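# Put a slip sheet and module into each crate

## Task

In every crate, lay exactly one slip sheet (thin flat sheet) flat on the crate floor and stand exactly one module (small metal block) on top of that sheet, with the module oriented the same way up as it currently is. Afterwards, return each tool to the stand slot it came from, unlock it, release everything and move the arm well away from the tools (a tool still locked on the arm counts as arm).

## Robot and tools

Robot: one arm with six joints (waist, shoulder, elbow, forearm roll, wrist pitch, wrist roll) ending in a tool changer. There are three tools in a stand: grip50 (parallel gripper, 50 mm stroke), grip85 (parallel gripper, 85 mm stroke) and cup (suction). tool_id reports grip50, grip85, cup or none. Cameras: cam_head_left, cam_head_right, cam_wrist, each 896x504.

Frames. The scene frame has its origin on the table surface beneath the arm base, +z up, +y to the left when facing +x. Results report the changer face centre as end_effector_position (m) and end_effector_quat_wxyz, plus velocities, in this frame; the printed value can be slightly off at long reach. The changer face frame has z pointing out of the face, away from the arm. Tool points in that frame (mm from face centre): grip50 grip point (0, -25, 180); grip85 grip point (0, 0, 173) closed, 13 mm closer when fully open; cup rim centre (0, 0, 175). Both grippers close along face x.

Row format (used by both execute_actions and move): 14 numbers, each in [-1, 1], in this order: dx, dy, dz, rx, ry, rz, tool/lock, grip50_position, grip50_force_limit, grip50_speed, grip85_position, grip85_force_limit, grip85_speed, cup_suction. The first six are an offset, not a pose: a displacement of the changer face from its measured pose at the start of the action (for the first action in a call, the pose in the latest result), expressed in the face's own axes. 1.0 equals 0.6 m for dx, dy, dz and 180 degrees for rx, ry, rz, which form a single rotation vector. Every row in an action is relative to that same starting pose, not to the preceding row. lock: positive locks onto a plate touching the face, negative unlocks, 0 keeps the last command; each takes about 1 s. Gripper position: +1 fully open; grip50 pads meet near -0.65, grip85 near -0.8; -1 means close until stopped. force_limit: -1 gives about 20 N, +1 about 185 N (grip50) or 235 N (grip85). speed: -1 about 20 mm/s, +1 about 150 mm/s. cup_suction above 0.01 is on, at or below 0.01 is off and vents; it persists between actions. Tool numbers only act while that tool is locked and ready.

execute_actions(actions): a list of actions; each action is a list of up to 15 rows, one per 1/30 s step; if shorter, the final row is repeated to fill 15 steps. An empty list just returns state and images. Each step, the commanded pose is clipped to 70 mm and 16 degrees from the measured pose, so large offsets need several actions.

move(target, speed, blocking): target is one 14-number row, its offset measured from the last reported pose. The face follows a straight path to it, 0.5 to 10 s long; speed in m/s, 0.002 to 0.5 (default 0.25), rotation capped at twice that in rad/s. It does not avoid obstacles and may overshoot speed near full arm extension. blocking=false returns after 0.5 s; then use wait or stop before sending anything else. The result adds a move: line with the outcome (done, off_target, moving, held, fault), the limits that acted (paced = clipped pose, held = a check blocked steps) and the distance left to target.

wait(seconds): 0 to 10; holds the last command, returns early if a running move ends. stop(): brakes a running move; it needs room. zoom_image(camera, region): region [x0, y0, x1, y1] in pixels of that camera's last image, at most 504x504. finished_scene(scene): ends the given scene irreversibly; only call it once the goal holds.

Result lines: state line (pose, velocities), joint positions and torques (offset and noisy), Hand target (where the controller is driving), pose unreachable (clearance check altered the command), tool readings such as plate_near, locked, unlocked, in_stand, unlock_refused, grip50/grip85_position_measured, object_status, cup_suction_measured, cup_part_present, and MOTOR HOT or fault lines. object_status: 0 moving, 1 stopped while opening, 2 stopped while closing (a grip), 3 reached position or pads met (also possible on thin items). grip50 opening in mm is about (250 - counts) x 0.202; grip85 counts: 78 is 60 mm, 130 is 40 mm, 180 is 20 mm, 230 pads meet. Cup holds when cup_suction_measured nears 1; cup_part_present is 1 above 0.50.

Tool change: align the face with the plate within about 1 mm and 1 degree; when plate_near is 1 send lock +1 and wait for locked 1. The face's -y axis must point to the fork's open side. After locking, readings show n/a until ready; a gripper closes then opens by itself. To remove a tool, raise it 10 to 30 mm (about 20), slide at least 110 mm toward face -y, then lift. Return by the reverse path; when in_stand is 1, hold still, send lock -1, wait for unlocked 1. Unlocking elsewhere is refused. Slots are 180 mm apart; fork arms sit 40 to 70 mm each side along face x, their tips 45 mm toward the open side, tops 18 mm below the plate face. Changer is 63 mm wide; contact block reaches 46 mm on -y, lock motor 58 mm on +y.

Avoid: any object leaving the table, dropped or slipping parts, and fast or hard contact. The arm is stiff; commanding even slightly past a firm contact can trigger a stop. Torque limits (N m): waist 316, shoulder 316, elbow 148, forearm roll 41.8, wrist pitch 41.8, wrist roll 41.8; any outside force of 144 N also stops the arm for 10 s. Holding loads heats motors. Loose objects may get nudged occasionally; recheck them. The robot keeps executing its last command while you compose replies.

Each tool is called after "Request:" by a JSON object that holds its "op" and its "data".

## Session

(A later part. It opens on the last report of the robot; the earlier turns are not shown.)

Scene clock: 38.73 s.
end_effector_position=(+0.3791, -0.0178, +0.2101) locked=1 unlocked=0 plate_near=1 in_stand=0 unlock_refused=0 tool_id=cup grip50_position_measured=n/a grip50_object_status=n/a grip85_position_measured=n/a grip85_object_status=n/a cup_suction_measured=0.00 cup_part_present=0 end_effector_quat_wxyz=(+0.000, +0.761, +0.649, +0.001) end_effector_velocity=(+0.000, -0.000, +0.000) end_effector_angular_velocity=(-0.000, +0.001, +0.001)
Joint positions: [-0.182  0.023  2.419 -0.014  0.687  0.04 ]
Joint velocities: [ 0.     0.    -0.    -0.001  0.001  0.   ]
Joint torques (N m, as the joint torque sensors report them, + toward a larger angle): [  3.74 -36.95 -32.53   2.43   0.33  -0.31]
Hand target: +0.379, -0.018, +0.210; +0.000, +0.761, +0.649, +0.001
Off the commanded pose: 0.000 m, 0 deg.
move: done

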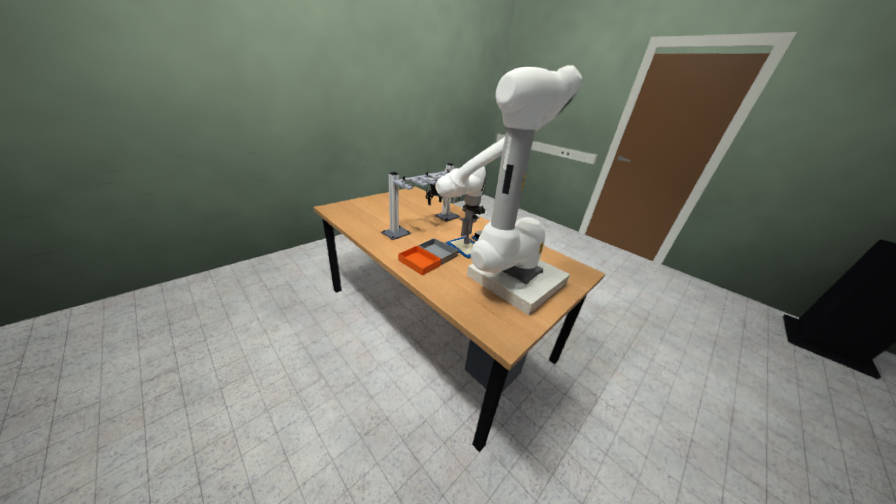

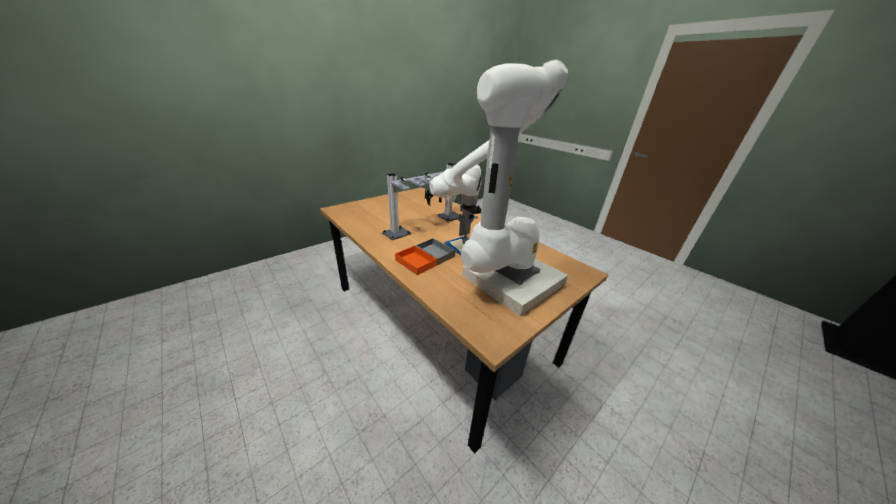

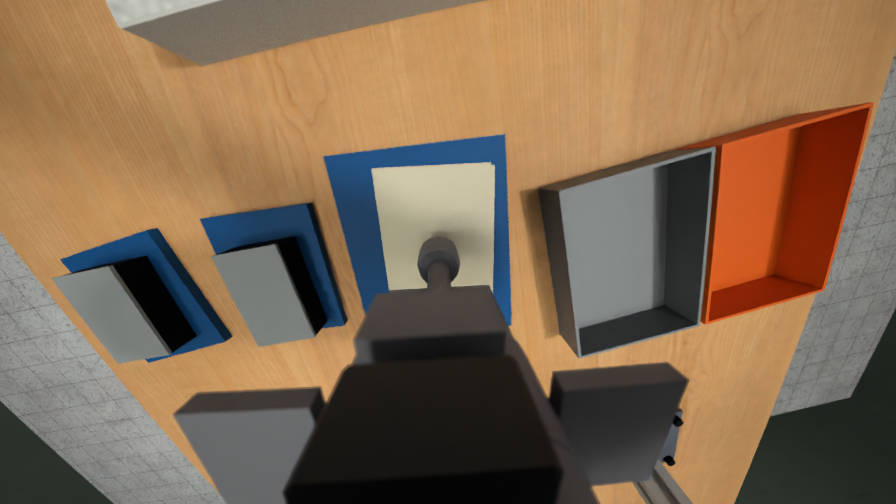

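Request:
{"op": "move", "data": {"target": [0, 0, 0.039, 0, 0, 0, 0, 1, 0, 0, 1, 0, 0, 1], "speed": 0.04}}

Scene clock: 40.03 s.
end_effector_position=(+0.3791, -0.0178, +0.1868) locked=1 unlocked=0 plate_near=1 in_stand=0 unlock_refused=0 tool_id=cup grip50_position_measured=n/a grip50_object_status=n/a grip85_position_measured=n/a grip85_object_status=n/a cup_suction_measured=0.79 cup_part_present=1 end_effector_quat_wxyz=(+0.000, +0.761, +0.649, +0.001) end_effector_velocity=(-0.001, -0.000, -0.000) end_effector_angular_velocity=(-0.000, +0.000, +0.000)
Joint positions: [-0.183  0.068  2.437 -0.015  0.623  0.041]
Joint velocities: [-0.    -0.001  0.001 -0.001  0.    -0.   ]
Joint torques (N m, as the joint torque sensors report them, + toward a larger angle): [  2.92 -39.69 -29.32   2.29   0.38  -0.39]
Hand target: +0.379, -0.018, +0.187; +0.000, +0.761, +0.649, +0.001
Off the commanded pose: 0.000 m, 0 deg.
move: done

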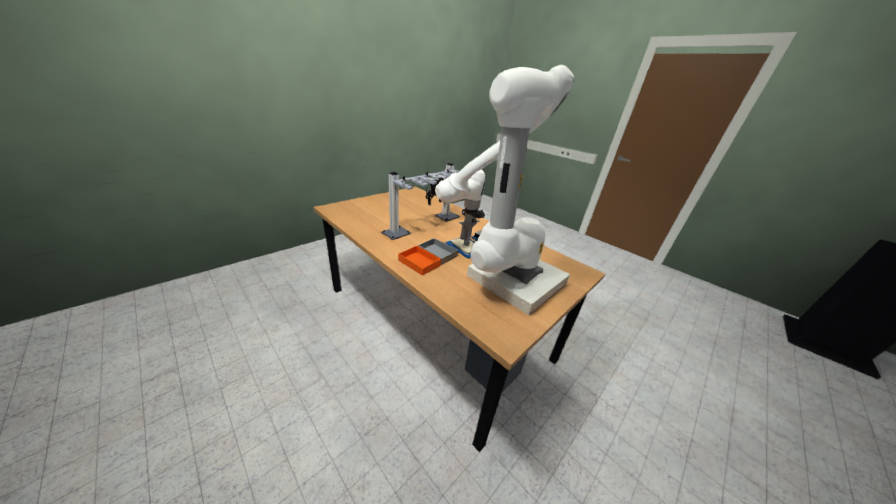

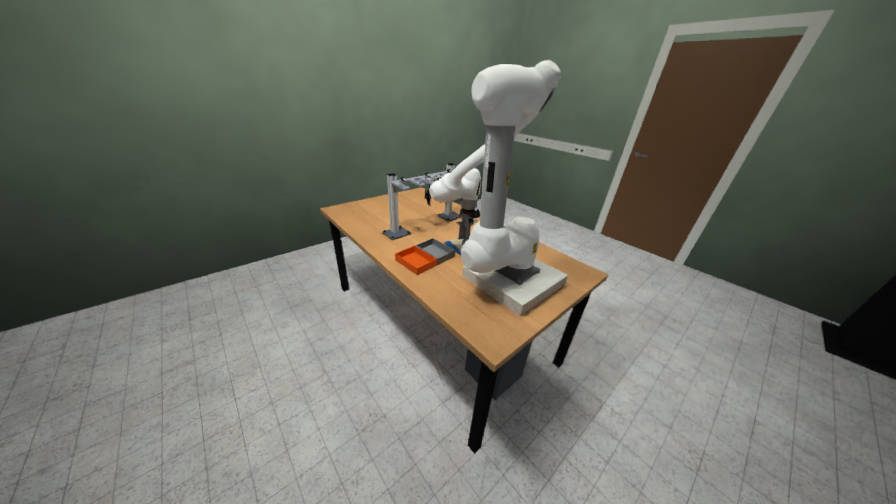

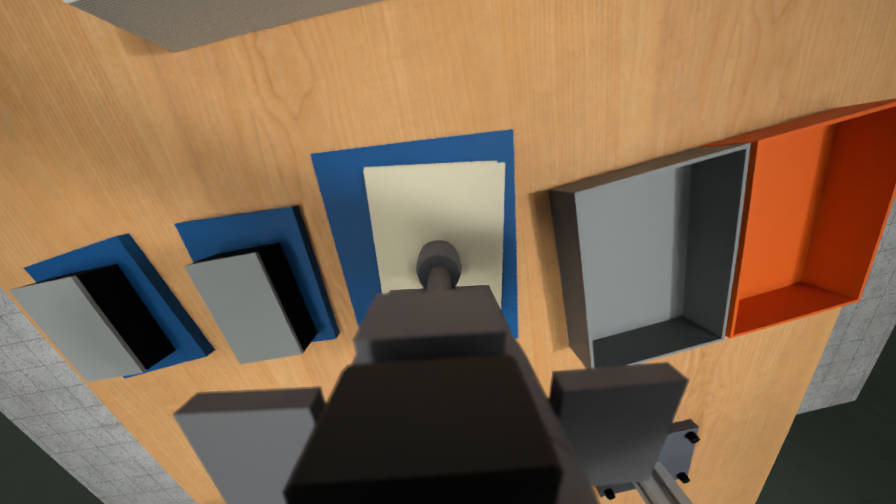

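Request:
{"op": "move", "data": {"target": [0, 0, -0.11, 0, 0, 0, 0, 1, 0, 0, 1, 0, 0, 1], "speed": 0.12}}

Scene clock: 41.00 s.
end_effector_position=(+0.3790, -0.0178, +0.2527) locked=1 unlocked=0 plate_near=1 in_stand=0 unlock_refused=0 tool_id=cup grip50_position_measured=n/a grip50_object_status=n/a grip85_position_measured=n/a grip85_object_status=n/a cup_suction_measured=0.94 cup_part_present=1 end_effector_quat_wxyz=(+0.000, +0.761, +0.649, +0.001) end_effector_velocity=(-0.000, +0.000, +0.001) end_effector_angular_velocity=(-0.000, -0.001, +0.000)
Joint positions: [-0.181 -0.052  2.381 -0.012  0.8    0.038]
Joint velocities: [-0.    -0.002 -0.     0.     0.001 -0.   ]
Joint torques (N m, as the joint torque sensors report them, + toward a larger angle): [  3.84 -32.48 -36.15   2.68   0.21  -0.49]
Hand target: +0.379, -0.018, +0.253; +0.000, +0.761, +0.649, +0.001
Off the commanded pose: 0.000 m, 0 deg.
move: done

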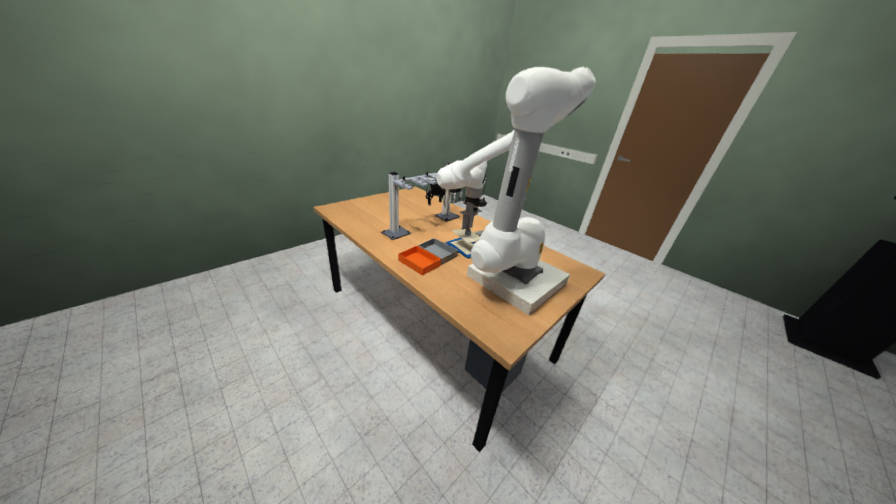

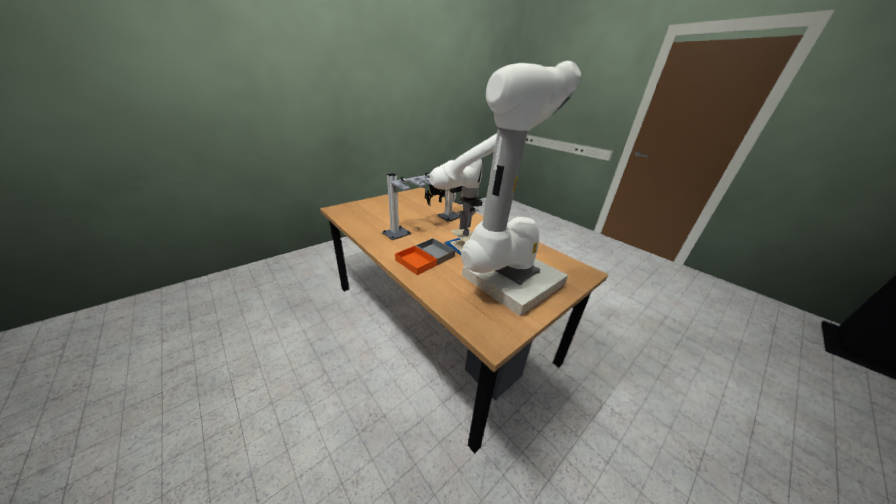

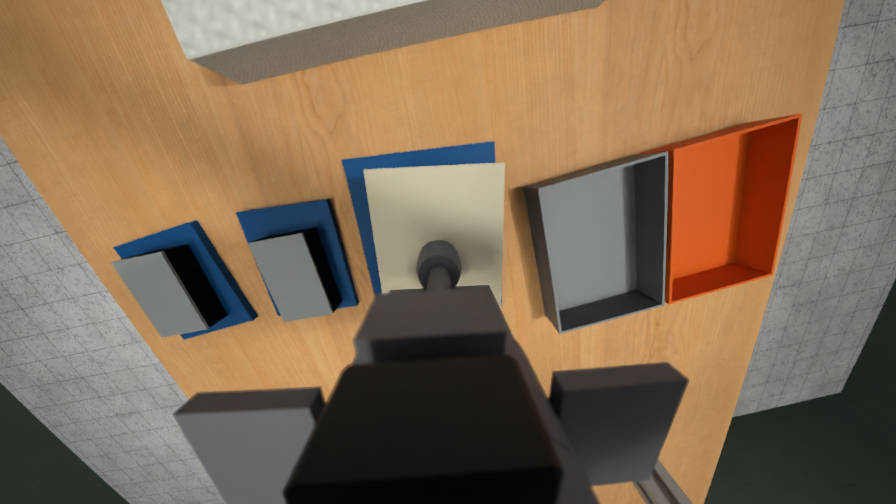

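Request:
{"op": "zoom_image", "data": {"camera": "cam_wrist", "region": [350, 140, 520, 310]}}

Request:
{"op": "zoom_image", "data": {"camera": "cam_wrist", "region": [510, 100, 810, 340]}}

Region (350, 140, 520, 310) of cam_wrist's 896x504 image, scaled by 2.965, with more detail than that image has.

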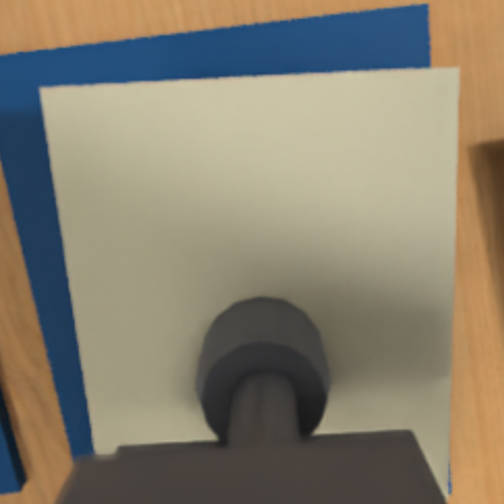

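Region (510, 100, 810, 340) of cam_wrist's 896x504 image, scaled by 1.680, with more detail than that image has; it fills the top 403 rows of this view, and the rest is white.

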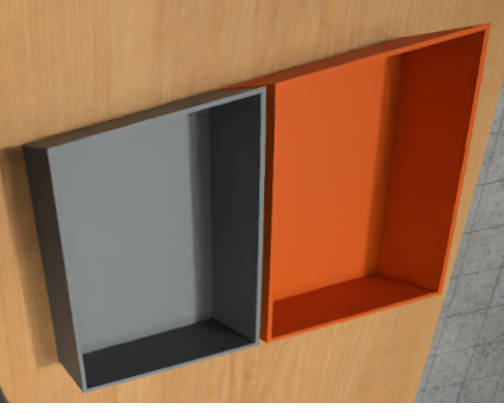

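Request:
{"op": "move", "data": {"target": [0.5533, -0.0210, 0.045, 0, 0, -0.0728, 0, 1, 0, 0, 1, 0, 0, 1], "speed": 0.3}}

Scene clock: 44.57 s.
end_effector_position=(+0.4189, +0.3116, +0.2258) locked=1 unlocked=0 plate_near=1 in_stand=0 unlock_refused=0 tool_id=cup grip50_position_measured=n/a grip50_object_status=n/a grip85_position_measured=n/a grip85_object_status=n/a cup_suction_measured=0.94 cup_part_present=1 end_effector_quat_wxyz=(+0.001, +0.682, +0.731, +0.000) end_effector_velocity=(-0.000, +0.000, -0.001) end_effector_angular_velocity=(-0.001, +0.001, +0.001)
Joint positions: [ 0.532  0.213  2.158 -0.023  0.767  0.53 ]
Joint velocities: [ 0.001  0.001 -0.    -0.     0.001  0.   ]
Joint torques (N m, as the joint torque sensors report them, + toward a larger angle): [  5.89 -62.23 -35.02   2.74   0.34  -0.15]
Hand target: +0.419, +0.312, +0.226; +0.001, +0.682, +0.731, +0.000
Off the commanded pose: 0.001 m, 0 deg.
move: done

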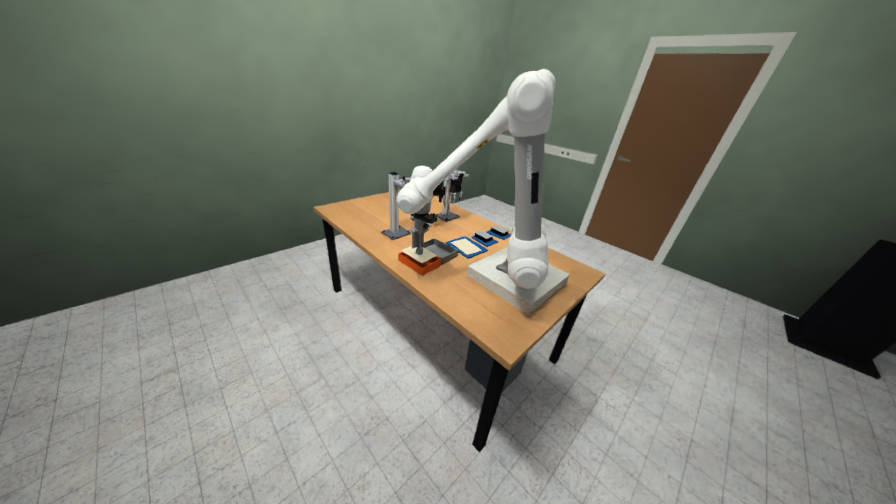

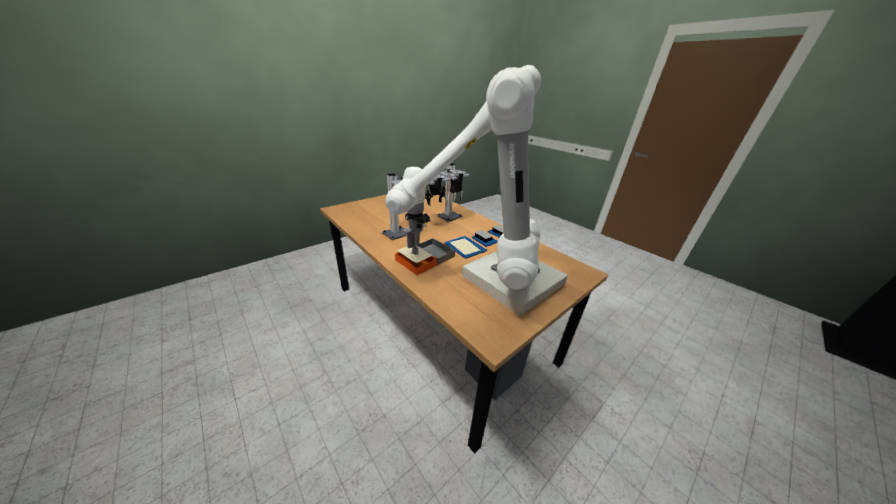

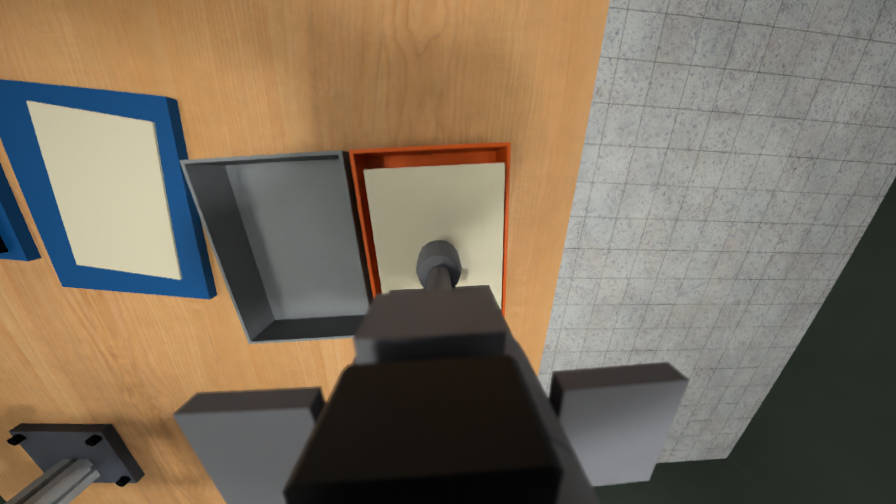

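Request:
{"op": "zoom_image", "data": {"camera": "cam_wrist", "region": [340, 130, 520, 310]}}

Request:
{"op": "zoom_image", "data": {"camera": "cam_wrist", "region": [170, 140, 390, 350]}}

Region (340, 130, 520, 310) of cam_wrist's 896x504 image, scaled by 2.800, with more detail than that image has.

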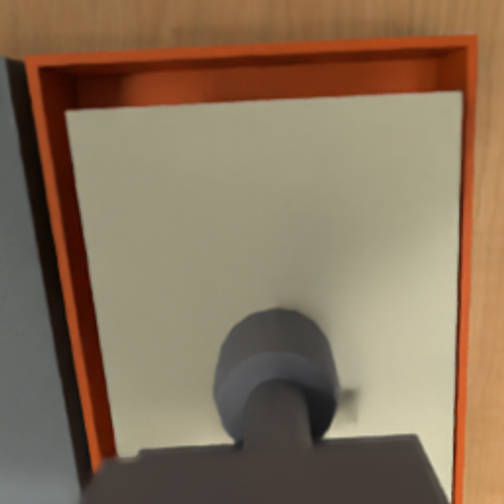

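Region (170, 140, 390, 350) of cam_wrist's 896x504 image, scaled by 2.291, with more detail than that image has; it fills the top 481 rows of this view, and the rest is white.

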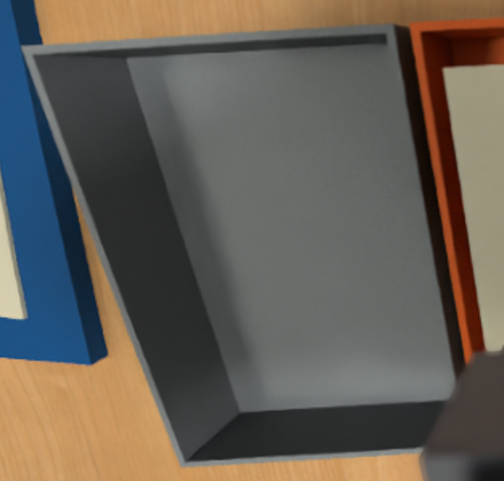

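Request:
{"op": "move", "data": {"target": [-0.005, -0.0067, 0.0133, 0, 0, 0, 0, 1, 0, 0, 1, 0, 0, 1], "speed": 0.05}}

Request:
{"op": "move", "data": {"target": [0, 0, 0.078, 0, 0, 0, 0, 1, 0, 0, 1, 0, 0, 1], "speed": 0.08}}

Scene clock: 45.60 s.
end_effector_position=(+0.4151, +0.3084, +0.2178) locked=1 unlocked=0 plate_near=1 in_stand=0 unlock_refused=0 tool_id=cup grip50_position_measured=n/a grip50_object_status=n/a grip85_position_measured=n/a grip85_object_status=n/a cup_suction_measured=0.94 cup_part_present=1 end_effector_quat_wxyz=(+0.001, +0.682, +0.731, +0.000) end_effector_velocity=(-0.001, -0.000, -0.001) end_effector_angular_velocity=(-0.000, +0.002, -0.001)
Joint positions: [ 0.53   0.218  2.173 -0.023  0.748  0.53 ]
Joint velocities: [-0.     0.     0.001  0.001  0.    -0.   ]
Joint torques (N m, as the joint torque sensors report them, + toward a larger angle): [  4.26 -62.28 -34.89   2.55   0.43  -0.22]
Hand target: +0.415, +0.308, +0.218; +0.001, +0.682, +0.731, +0.000
Off the commanded pose: 0.000 m, 0 deg.
move: done

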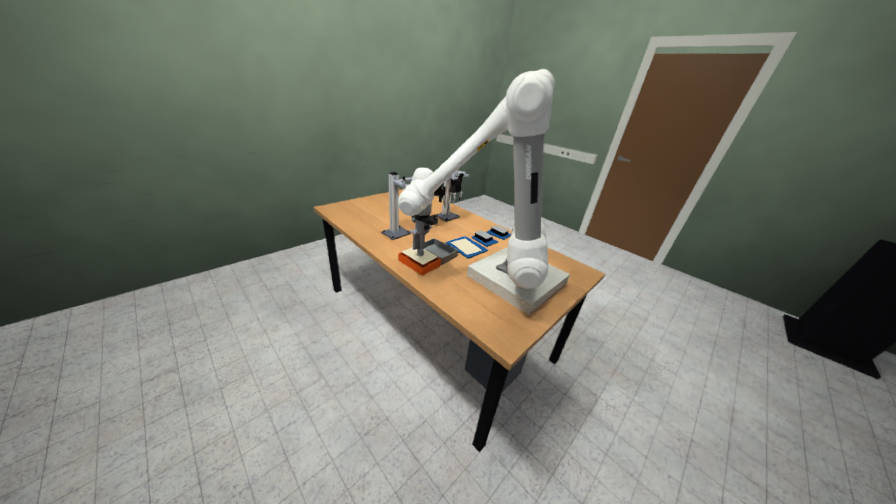

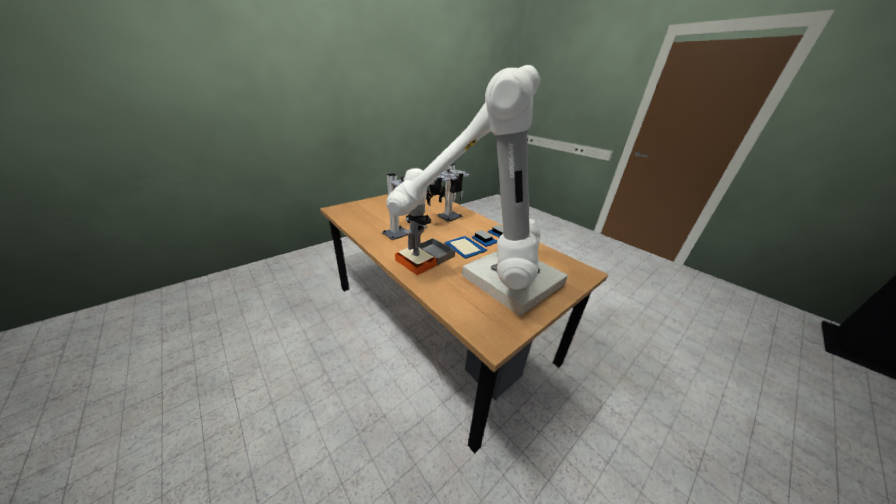

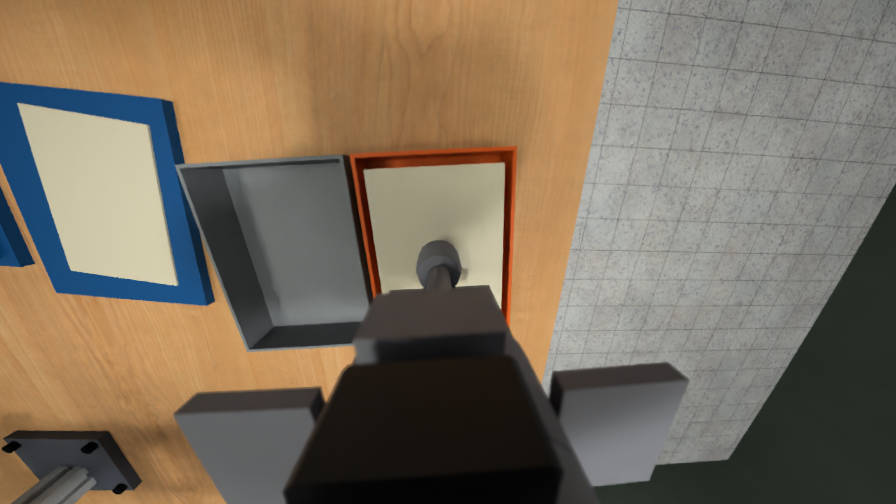

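Scene clock: 46.47 s.
end_effector_position=(+0.4152, +0.3083, +0.1711) locked=1 unlocked=0 plate_near=1 in_stand=0 unlock_refused=0 tool_id=cup grip50_position_measured=n/a grip50_object_status=n/a grip85_position_measured=n/a grip85_object_status=n/a cup_suction_measured=0.94 cup_part_present=1 end_effector_quat_wxyz=(+0.001, +0.682, +0.731, +0.000) end_effector_velocity=(-0.001, -0.001, -0.001) end_effector_angular_velocity=(-0.002, +0.002, +0.001)
Joint positions: [ 0.529  0.289  2.201 -0.026  0.649  0.532]
Joint velocities: [ 0.     0.     0.002 -0.002  0.001  0.   ]
Joint torques (N m, as the joint torque sensors report them, + toward a larger angle): [  4.2  -65.2  -30.22   2.29   0.39  -0.43]
Hand target: +0.415, +0.308, +0.171; +0.001, +0.682, +0.731, +0.000
Off the commanded pose: 0.000 m, 0 deg.
move: done

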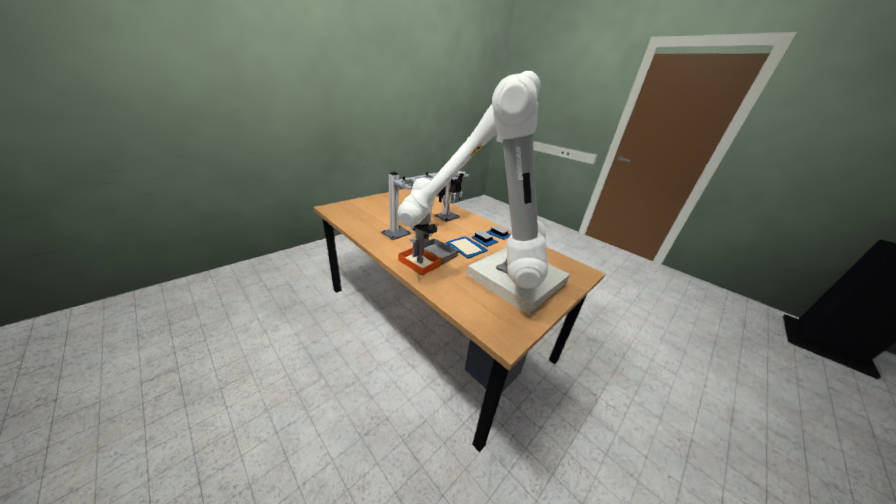

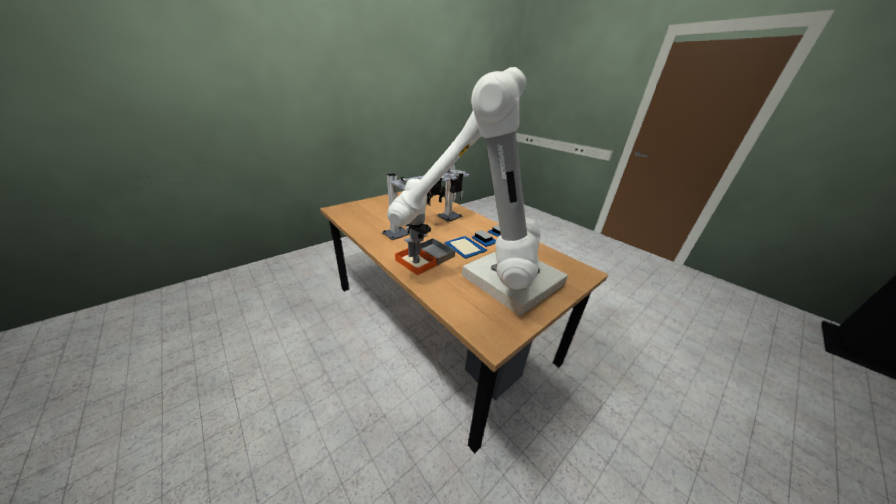

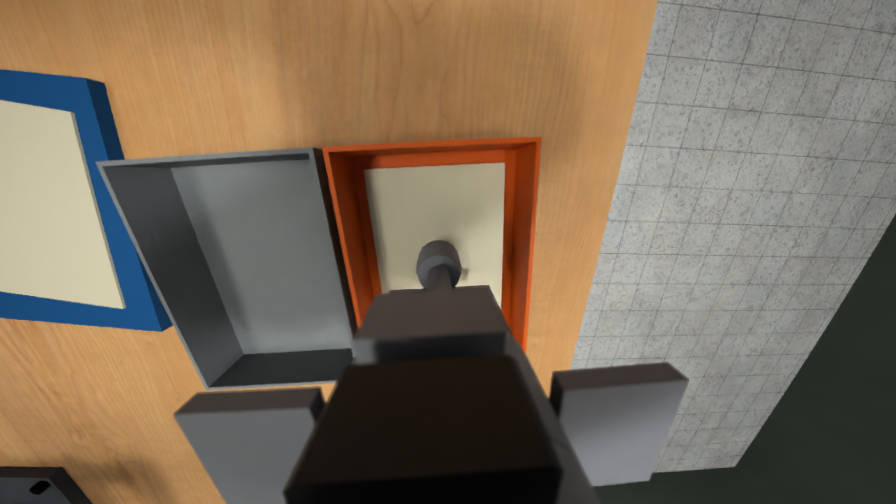

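Request:
{"op": "zoom_image", "data": {"camera": "cam_wrist", "region": [315, 125, 555, 300]}}

Region (315, 125, 555, 300) of cam_wrist's 896x504 image, scaled by 2.100, with more detail than that image has; it fills the top 368 rows of this view, and the rest is white.

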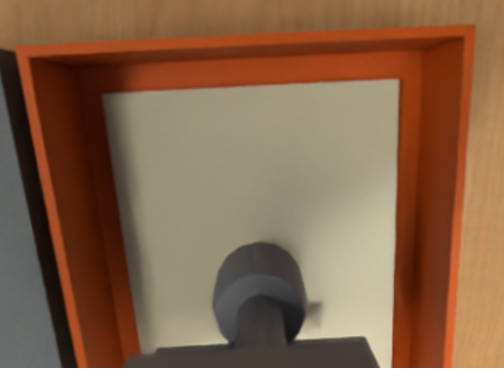

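Request:
{"op": "execute_actions", "data": {"actions": [[[0,0,0.0005,0,0,0,0,1,0,0,1,0,0,1],[0,0,0.001,0,0,0,0,1,0,0,1,0,0,1],[0,0,0.0015,0,0,0,0,1,0,0,1,0,0,1],[0,0,0.002,0,0,0,0,1,0,0,1,0,0,1],[0,0,0.0025,0,0,0,0,1,0,0,1,0,0,1],[0,0,0.0025,0,0,0,0,1,0,0,1,0,0,1],[0,0,0.0025,0,0,0,0,1,0,0,1,0,0,1],[0,0,0.0025,0,0,0,0,1,0,0,1,0,0,0]]]}}

Scene clock: 47.17 s.
end_effector_position=(+0.4152, +0.3083, +0.1696) locked=1 unlocked=0 plate_near=1 in_stand=0 unlock_refused=0 tool_id=cup grip50_position_measured=n/a grip50_object_status=n/a grip85_position_measured=n/a grip85_object_status=n/a cup_suction_measured=0.00 cup_part_present=0 end_effector_quat_wxyz=(+0.001, +0.682, +0.731, +0.000) end_effector_velocity=(-0.001, -0.001, -0.001) end_effector_angular_velocity=(-0.000, +0.000, -0.000)
Joint positions: [ 0.529  0.291  2.202 -0.026  0.645  0.532]
Joint velocities: [-0.     0.     0.002 -0.    -0.002  0.   ]
Joint torques (N m, as the joint torque sensors report them, + toward a larger angle): [  3.77 -58.44 -25.19   2.29   0.33  -0.41]
Hand target: +0.415, +0.308, +0.170; +0.001, +0.682, +0.731, +0.000
Off the commanded pose: 0.000 m, 0 deg.

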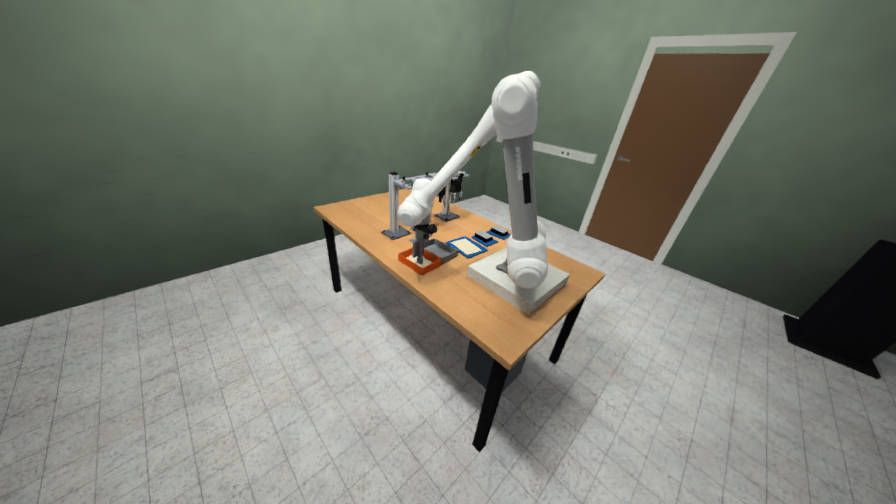

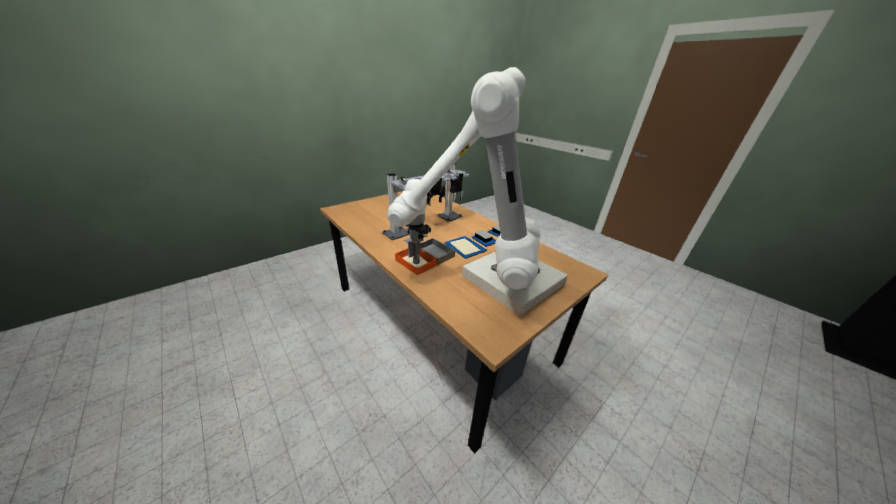

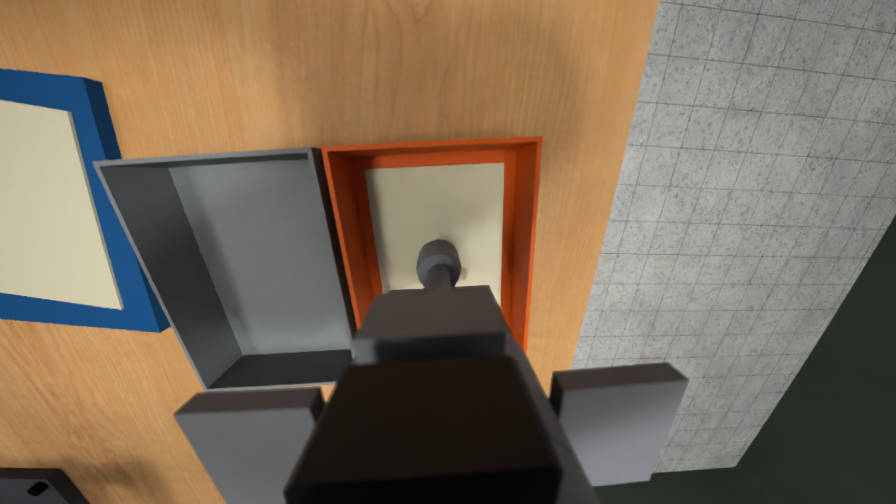

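Request:
{"op": "move", "data": {"target": [0, 0, -0.1083, 0, 0, 0, 0, 1, 0, 0, 1, 0, 0, 0], "speed": 0.2}}

Request:
{"op": "move", "data": {"target": [-0.5412, -0.1019, 0, 0, 0, 0.0756, 0, 1, 0, 0, 1, 0, 0, 0], "speed": 0.4}}

Scene clock: 48.17 s.
end_effector_position=(+0.4150, +0.3084, +0.2345) locked=1 unlocked=0 plate_near=1 in_stand=0 unlock_refused=0 tool_id=cup grip50_position_measured=n/a grip50_object_status=n/a grip85_position_measured=n/a grip85_object_status=n/a cup_suction_measured=0.00 cup_part_present=0 end_effector_quat_wxyz=(+0.001, +0.682, +0.731, +0.000) end_effector_velocity=(-0.000, +0.000, +0.000) end_effector_angular_velocity=(+0.001, -0.000, -0.000)
Joint positions: [ 0.531  0.195  2.161 -0.022  0.783  0.529]
Joint velocities: [ 0.    -0.001  0.     0.001 -0.     0.   ]
Joint torques (N m, as the joint torque sensors report them, + toward a larger angle): [  3.1  -59.51 -35.67   2.71   0.29  -0.39]
Hand target: +0.415, +0.308, +0.235; +0.001, +0.682, +0.731, +0.000
Off the commanded pose: 0.000 m, 0 deg.
move: done

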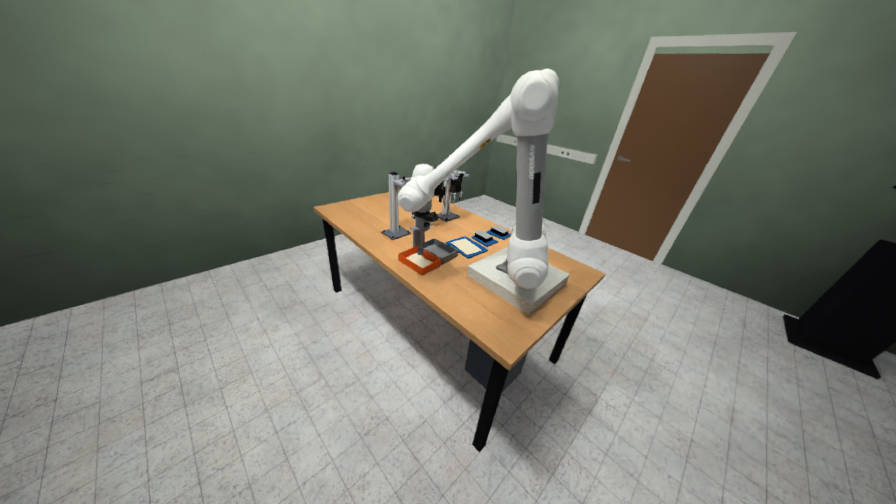

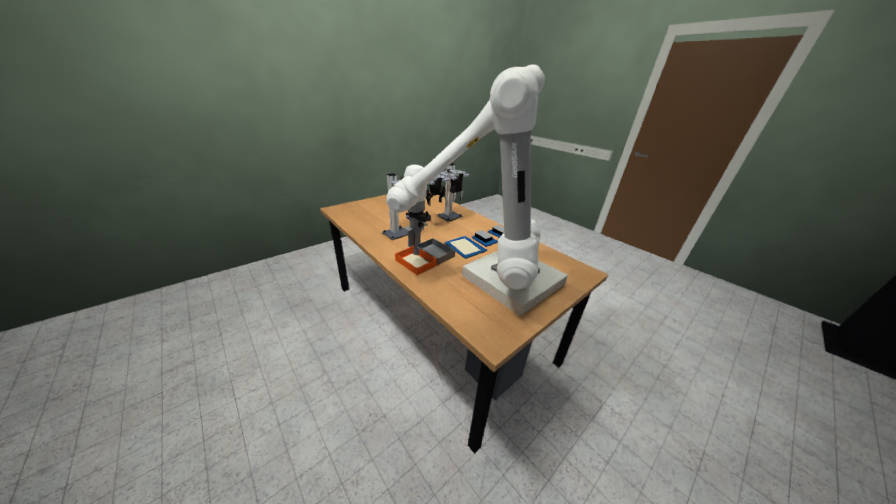

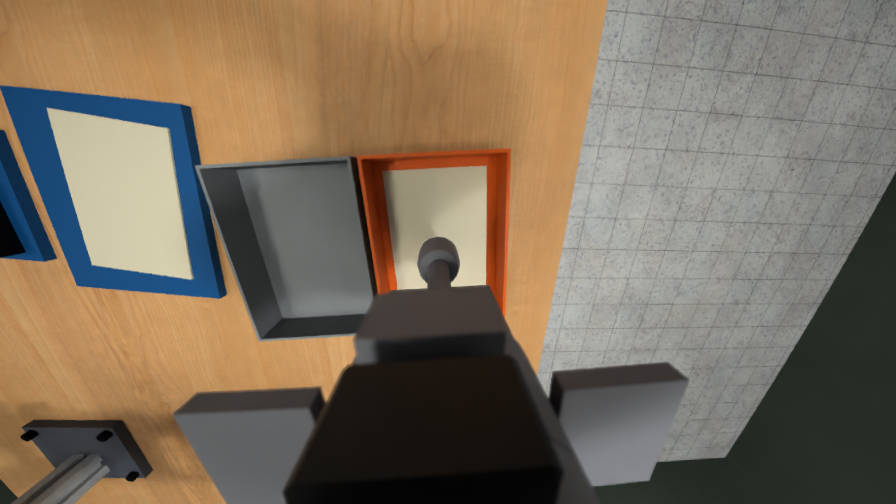

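Scene clock: 49.53 s.
end_effector_position=(+0.3769, -0.0195, +0.2344) locked=1 unlocked=0 plate_near=1 in_stand=0 unlock_refused=0 tool_id=cup grip50_position_measured=n/a grip50_object_status=n/a grip85_position_measured=n/a grip85_object_status=n/a cup_suction_measured=0.00 cup_part_present=0 end_effector_quat_wxyz=(+0.000, +0.764, +0.645, +0.001) end_effector_velocity=(+0.000, -0.000, +0.000) end_effector_angular_velocity=(-0.000, +0.001, +0.000)
Joint positions: [-0.187 -0.025  2.401 -0.012  0.752  0.042]
Joint velocities: [-0.001  0.    -0.001 -0.001  0.001 -0.   ]
Joint torques (N m, as the joint torque sensors report them, + toward a larger angle): [  5.68 -32.55 -35.51   2.55   0.35  -0.45]
Hand target: +0.377, -0.020, +0.234; +0.000, +0.764, +0.645, +0.001
Off the commanded pose: 0.000 m, 0 deg.
move: done

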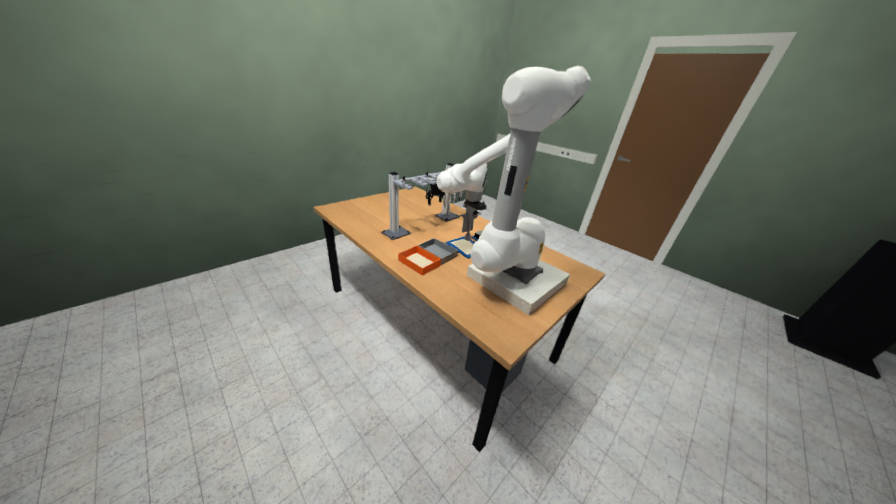

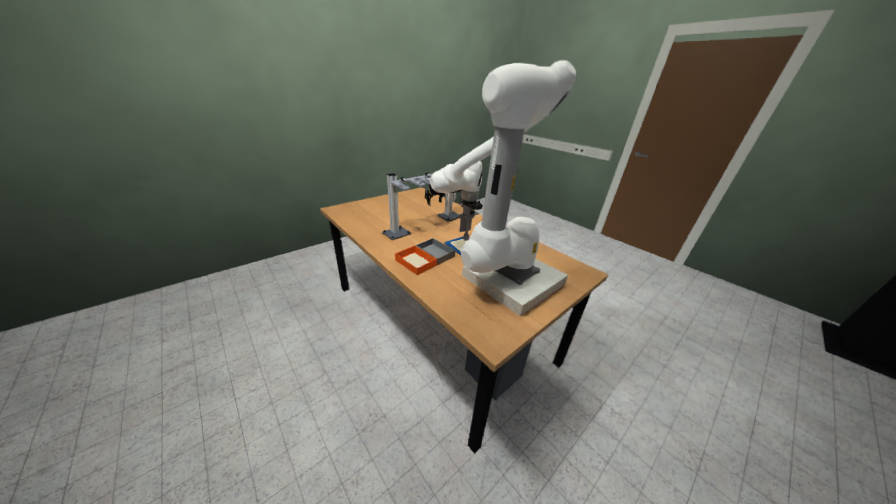

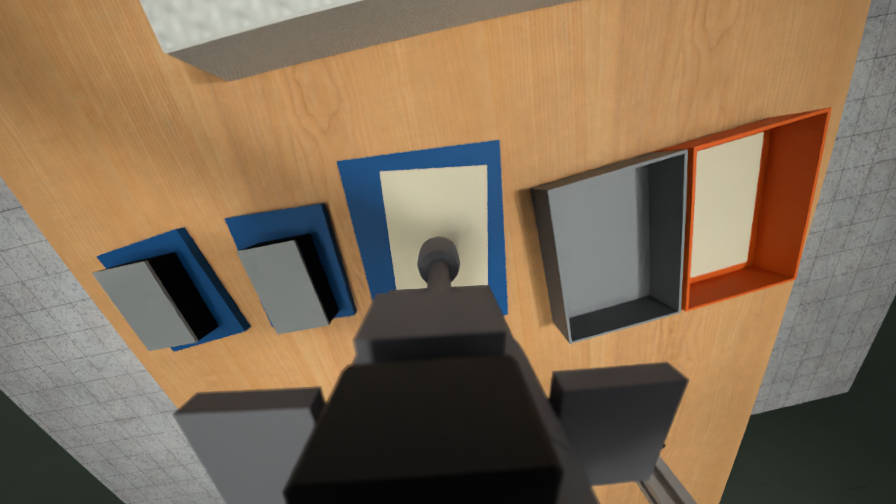

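Request:
{"op": "move", "data": {"target": [0, 0, 0.0827, 0, 0, 0, 0, 1, 0, 0, 1, 0, 0, 1], "speed": 0.07}}

Scene clock: 50.57 s.
end_effector_position=(+0.3770, -0.0195, +0.1849) locked=1 unlocked=0 plate_near=1 in_stand=0 unlock_refused=0 tool_id=cup grip50_position_measured=n/a grip50_object_status=n/a grip85_position_measured=n/a grip85_object_status=n/a cup_suction_measured=0.74 cup_part_present=1 end_effector_quat_wxyz=(+0.000, +0.764, +0.645, +0.001) end_effector_velocity=(-0.001, -0.000, -0.000) end_effector_angular_velocity=(-0.001, +0.001, +0.001)
Joint positions: [-0.188  0.069  2.442 -0.015  0.618  0.044]
Joint velocities: [-0.     0.     0.001 -0.001 -0.     0.   ]
Joint torques (N m, as the joint torque sensors report them, + toward a larger angle): [  3.57 -40.88 -29.14   2.32   0.27  -0.34]
Hand target: +0.377, -0.019, +0.185; +0.000, +0.764, +0.645, +0.001
Off the commanded pose: 0.000 m, 0 deg.
move: done

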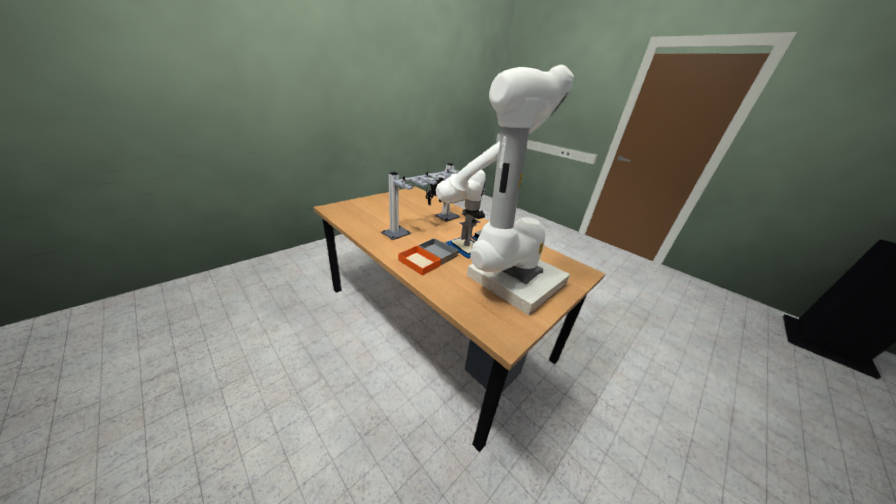

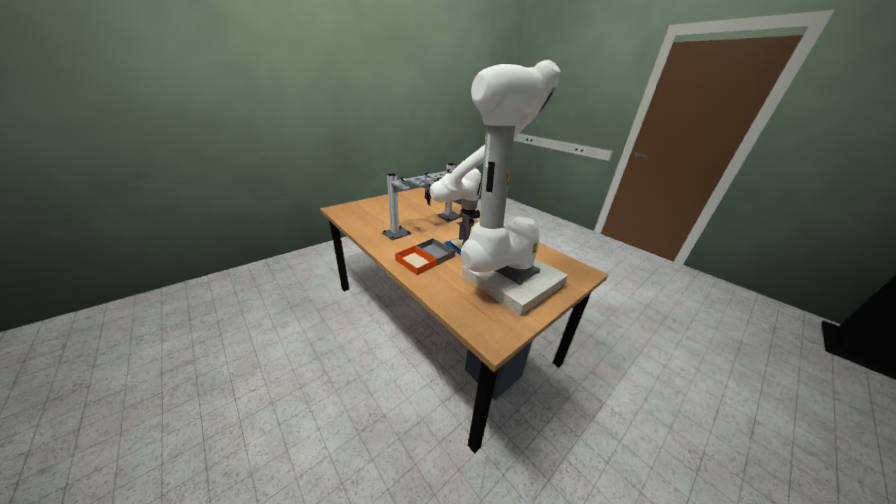

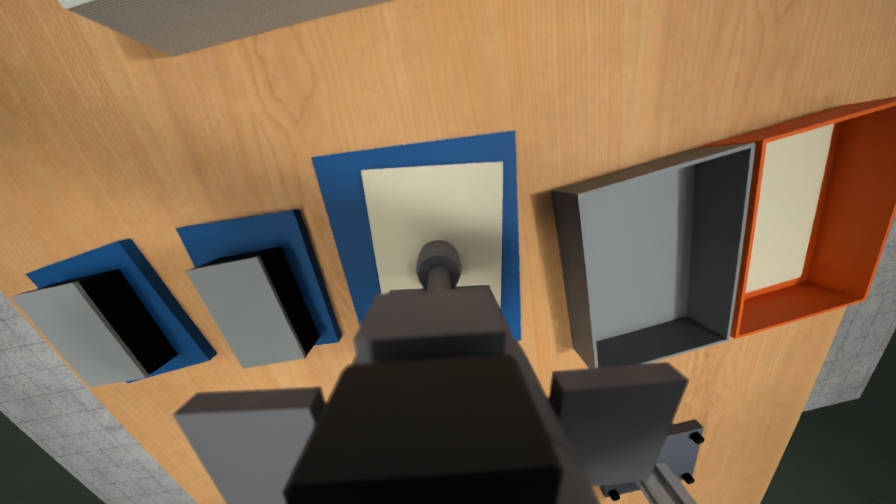

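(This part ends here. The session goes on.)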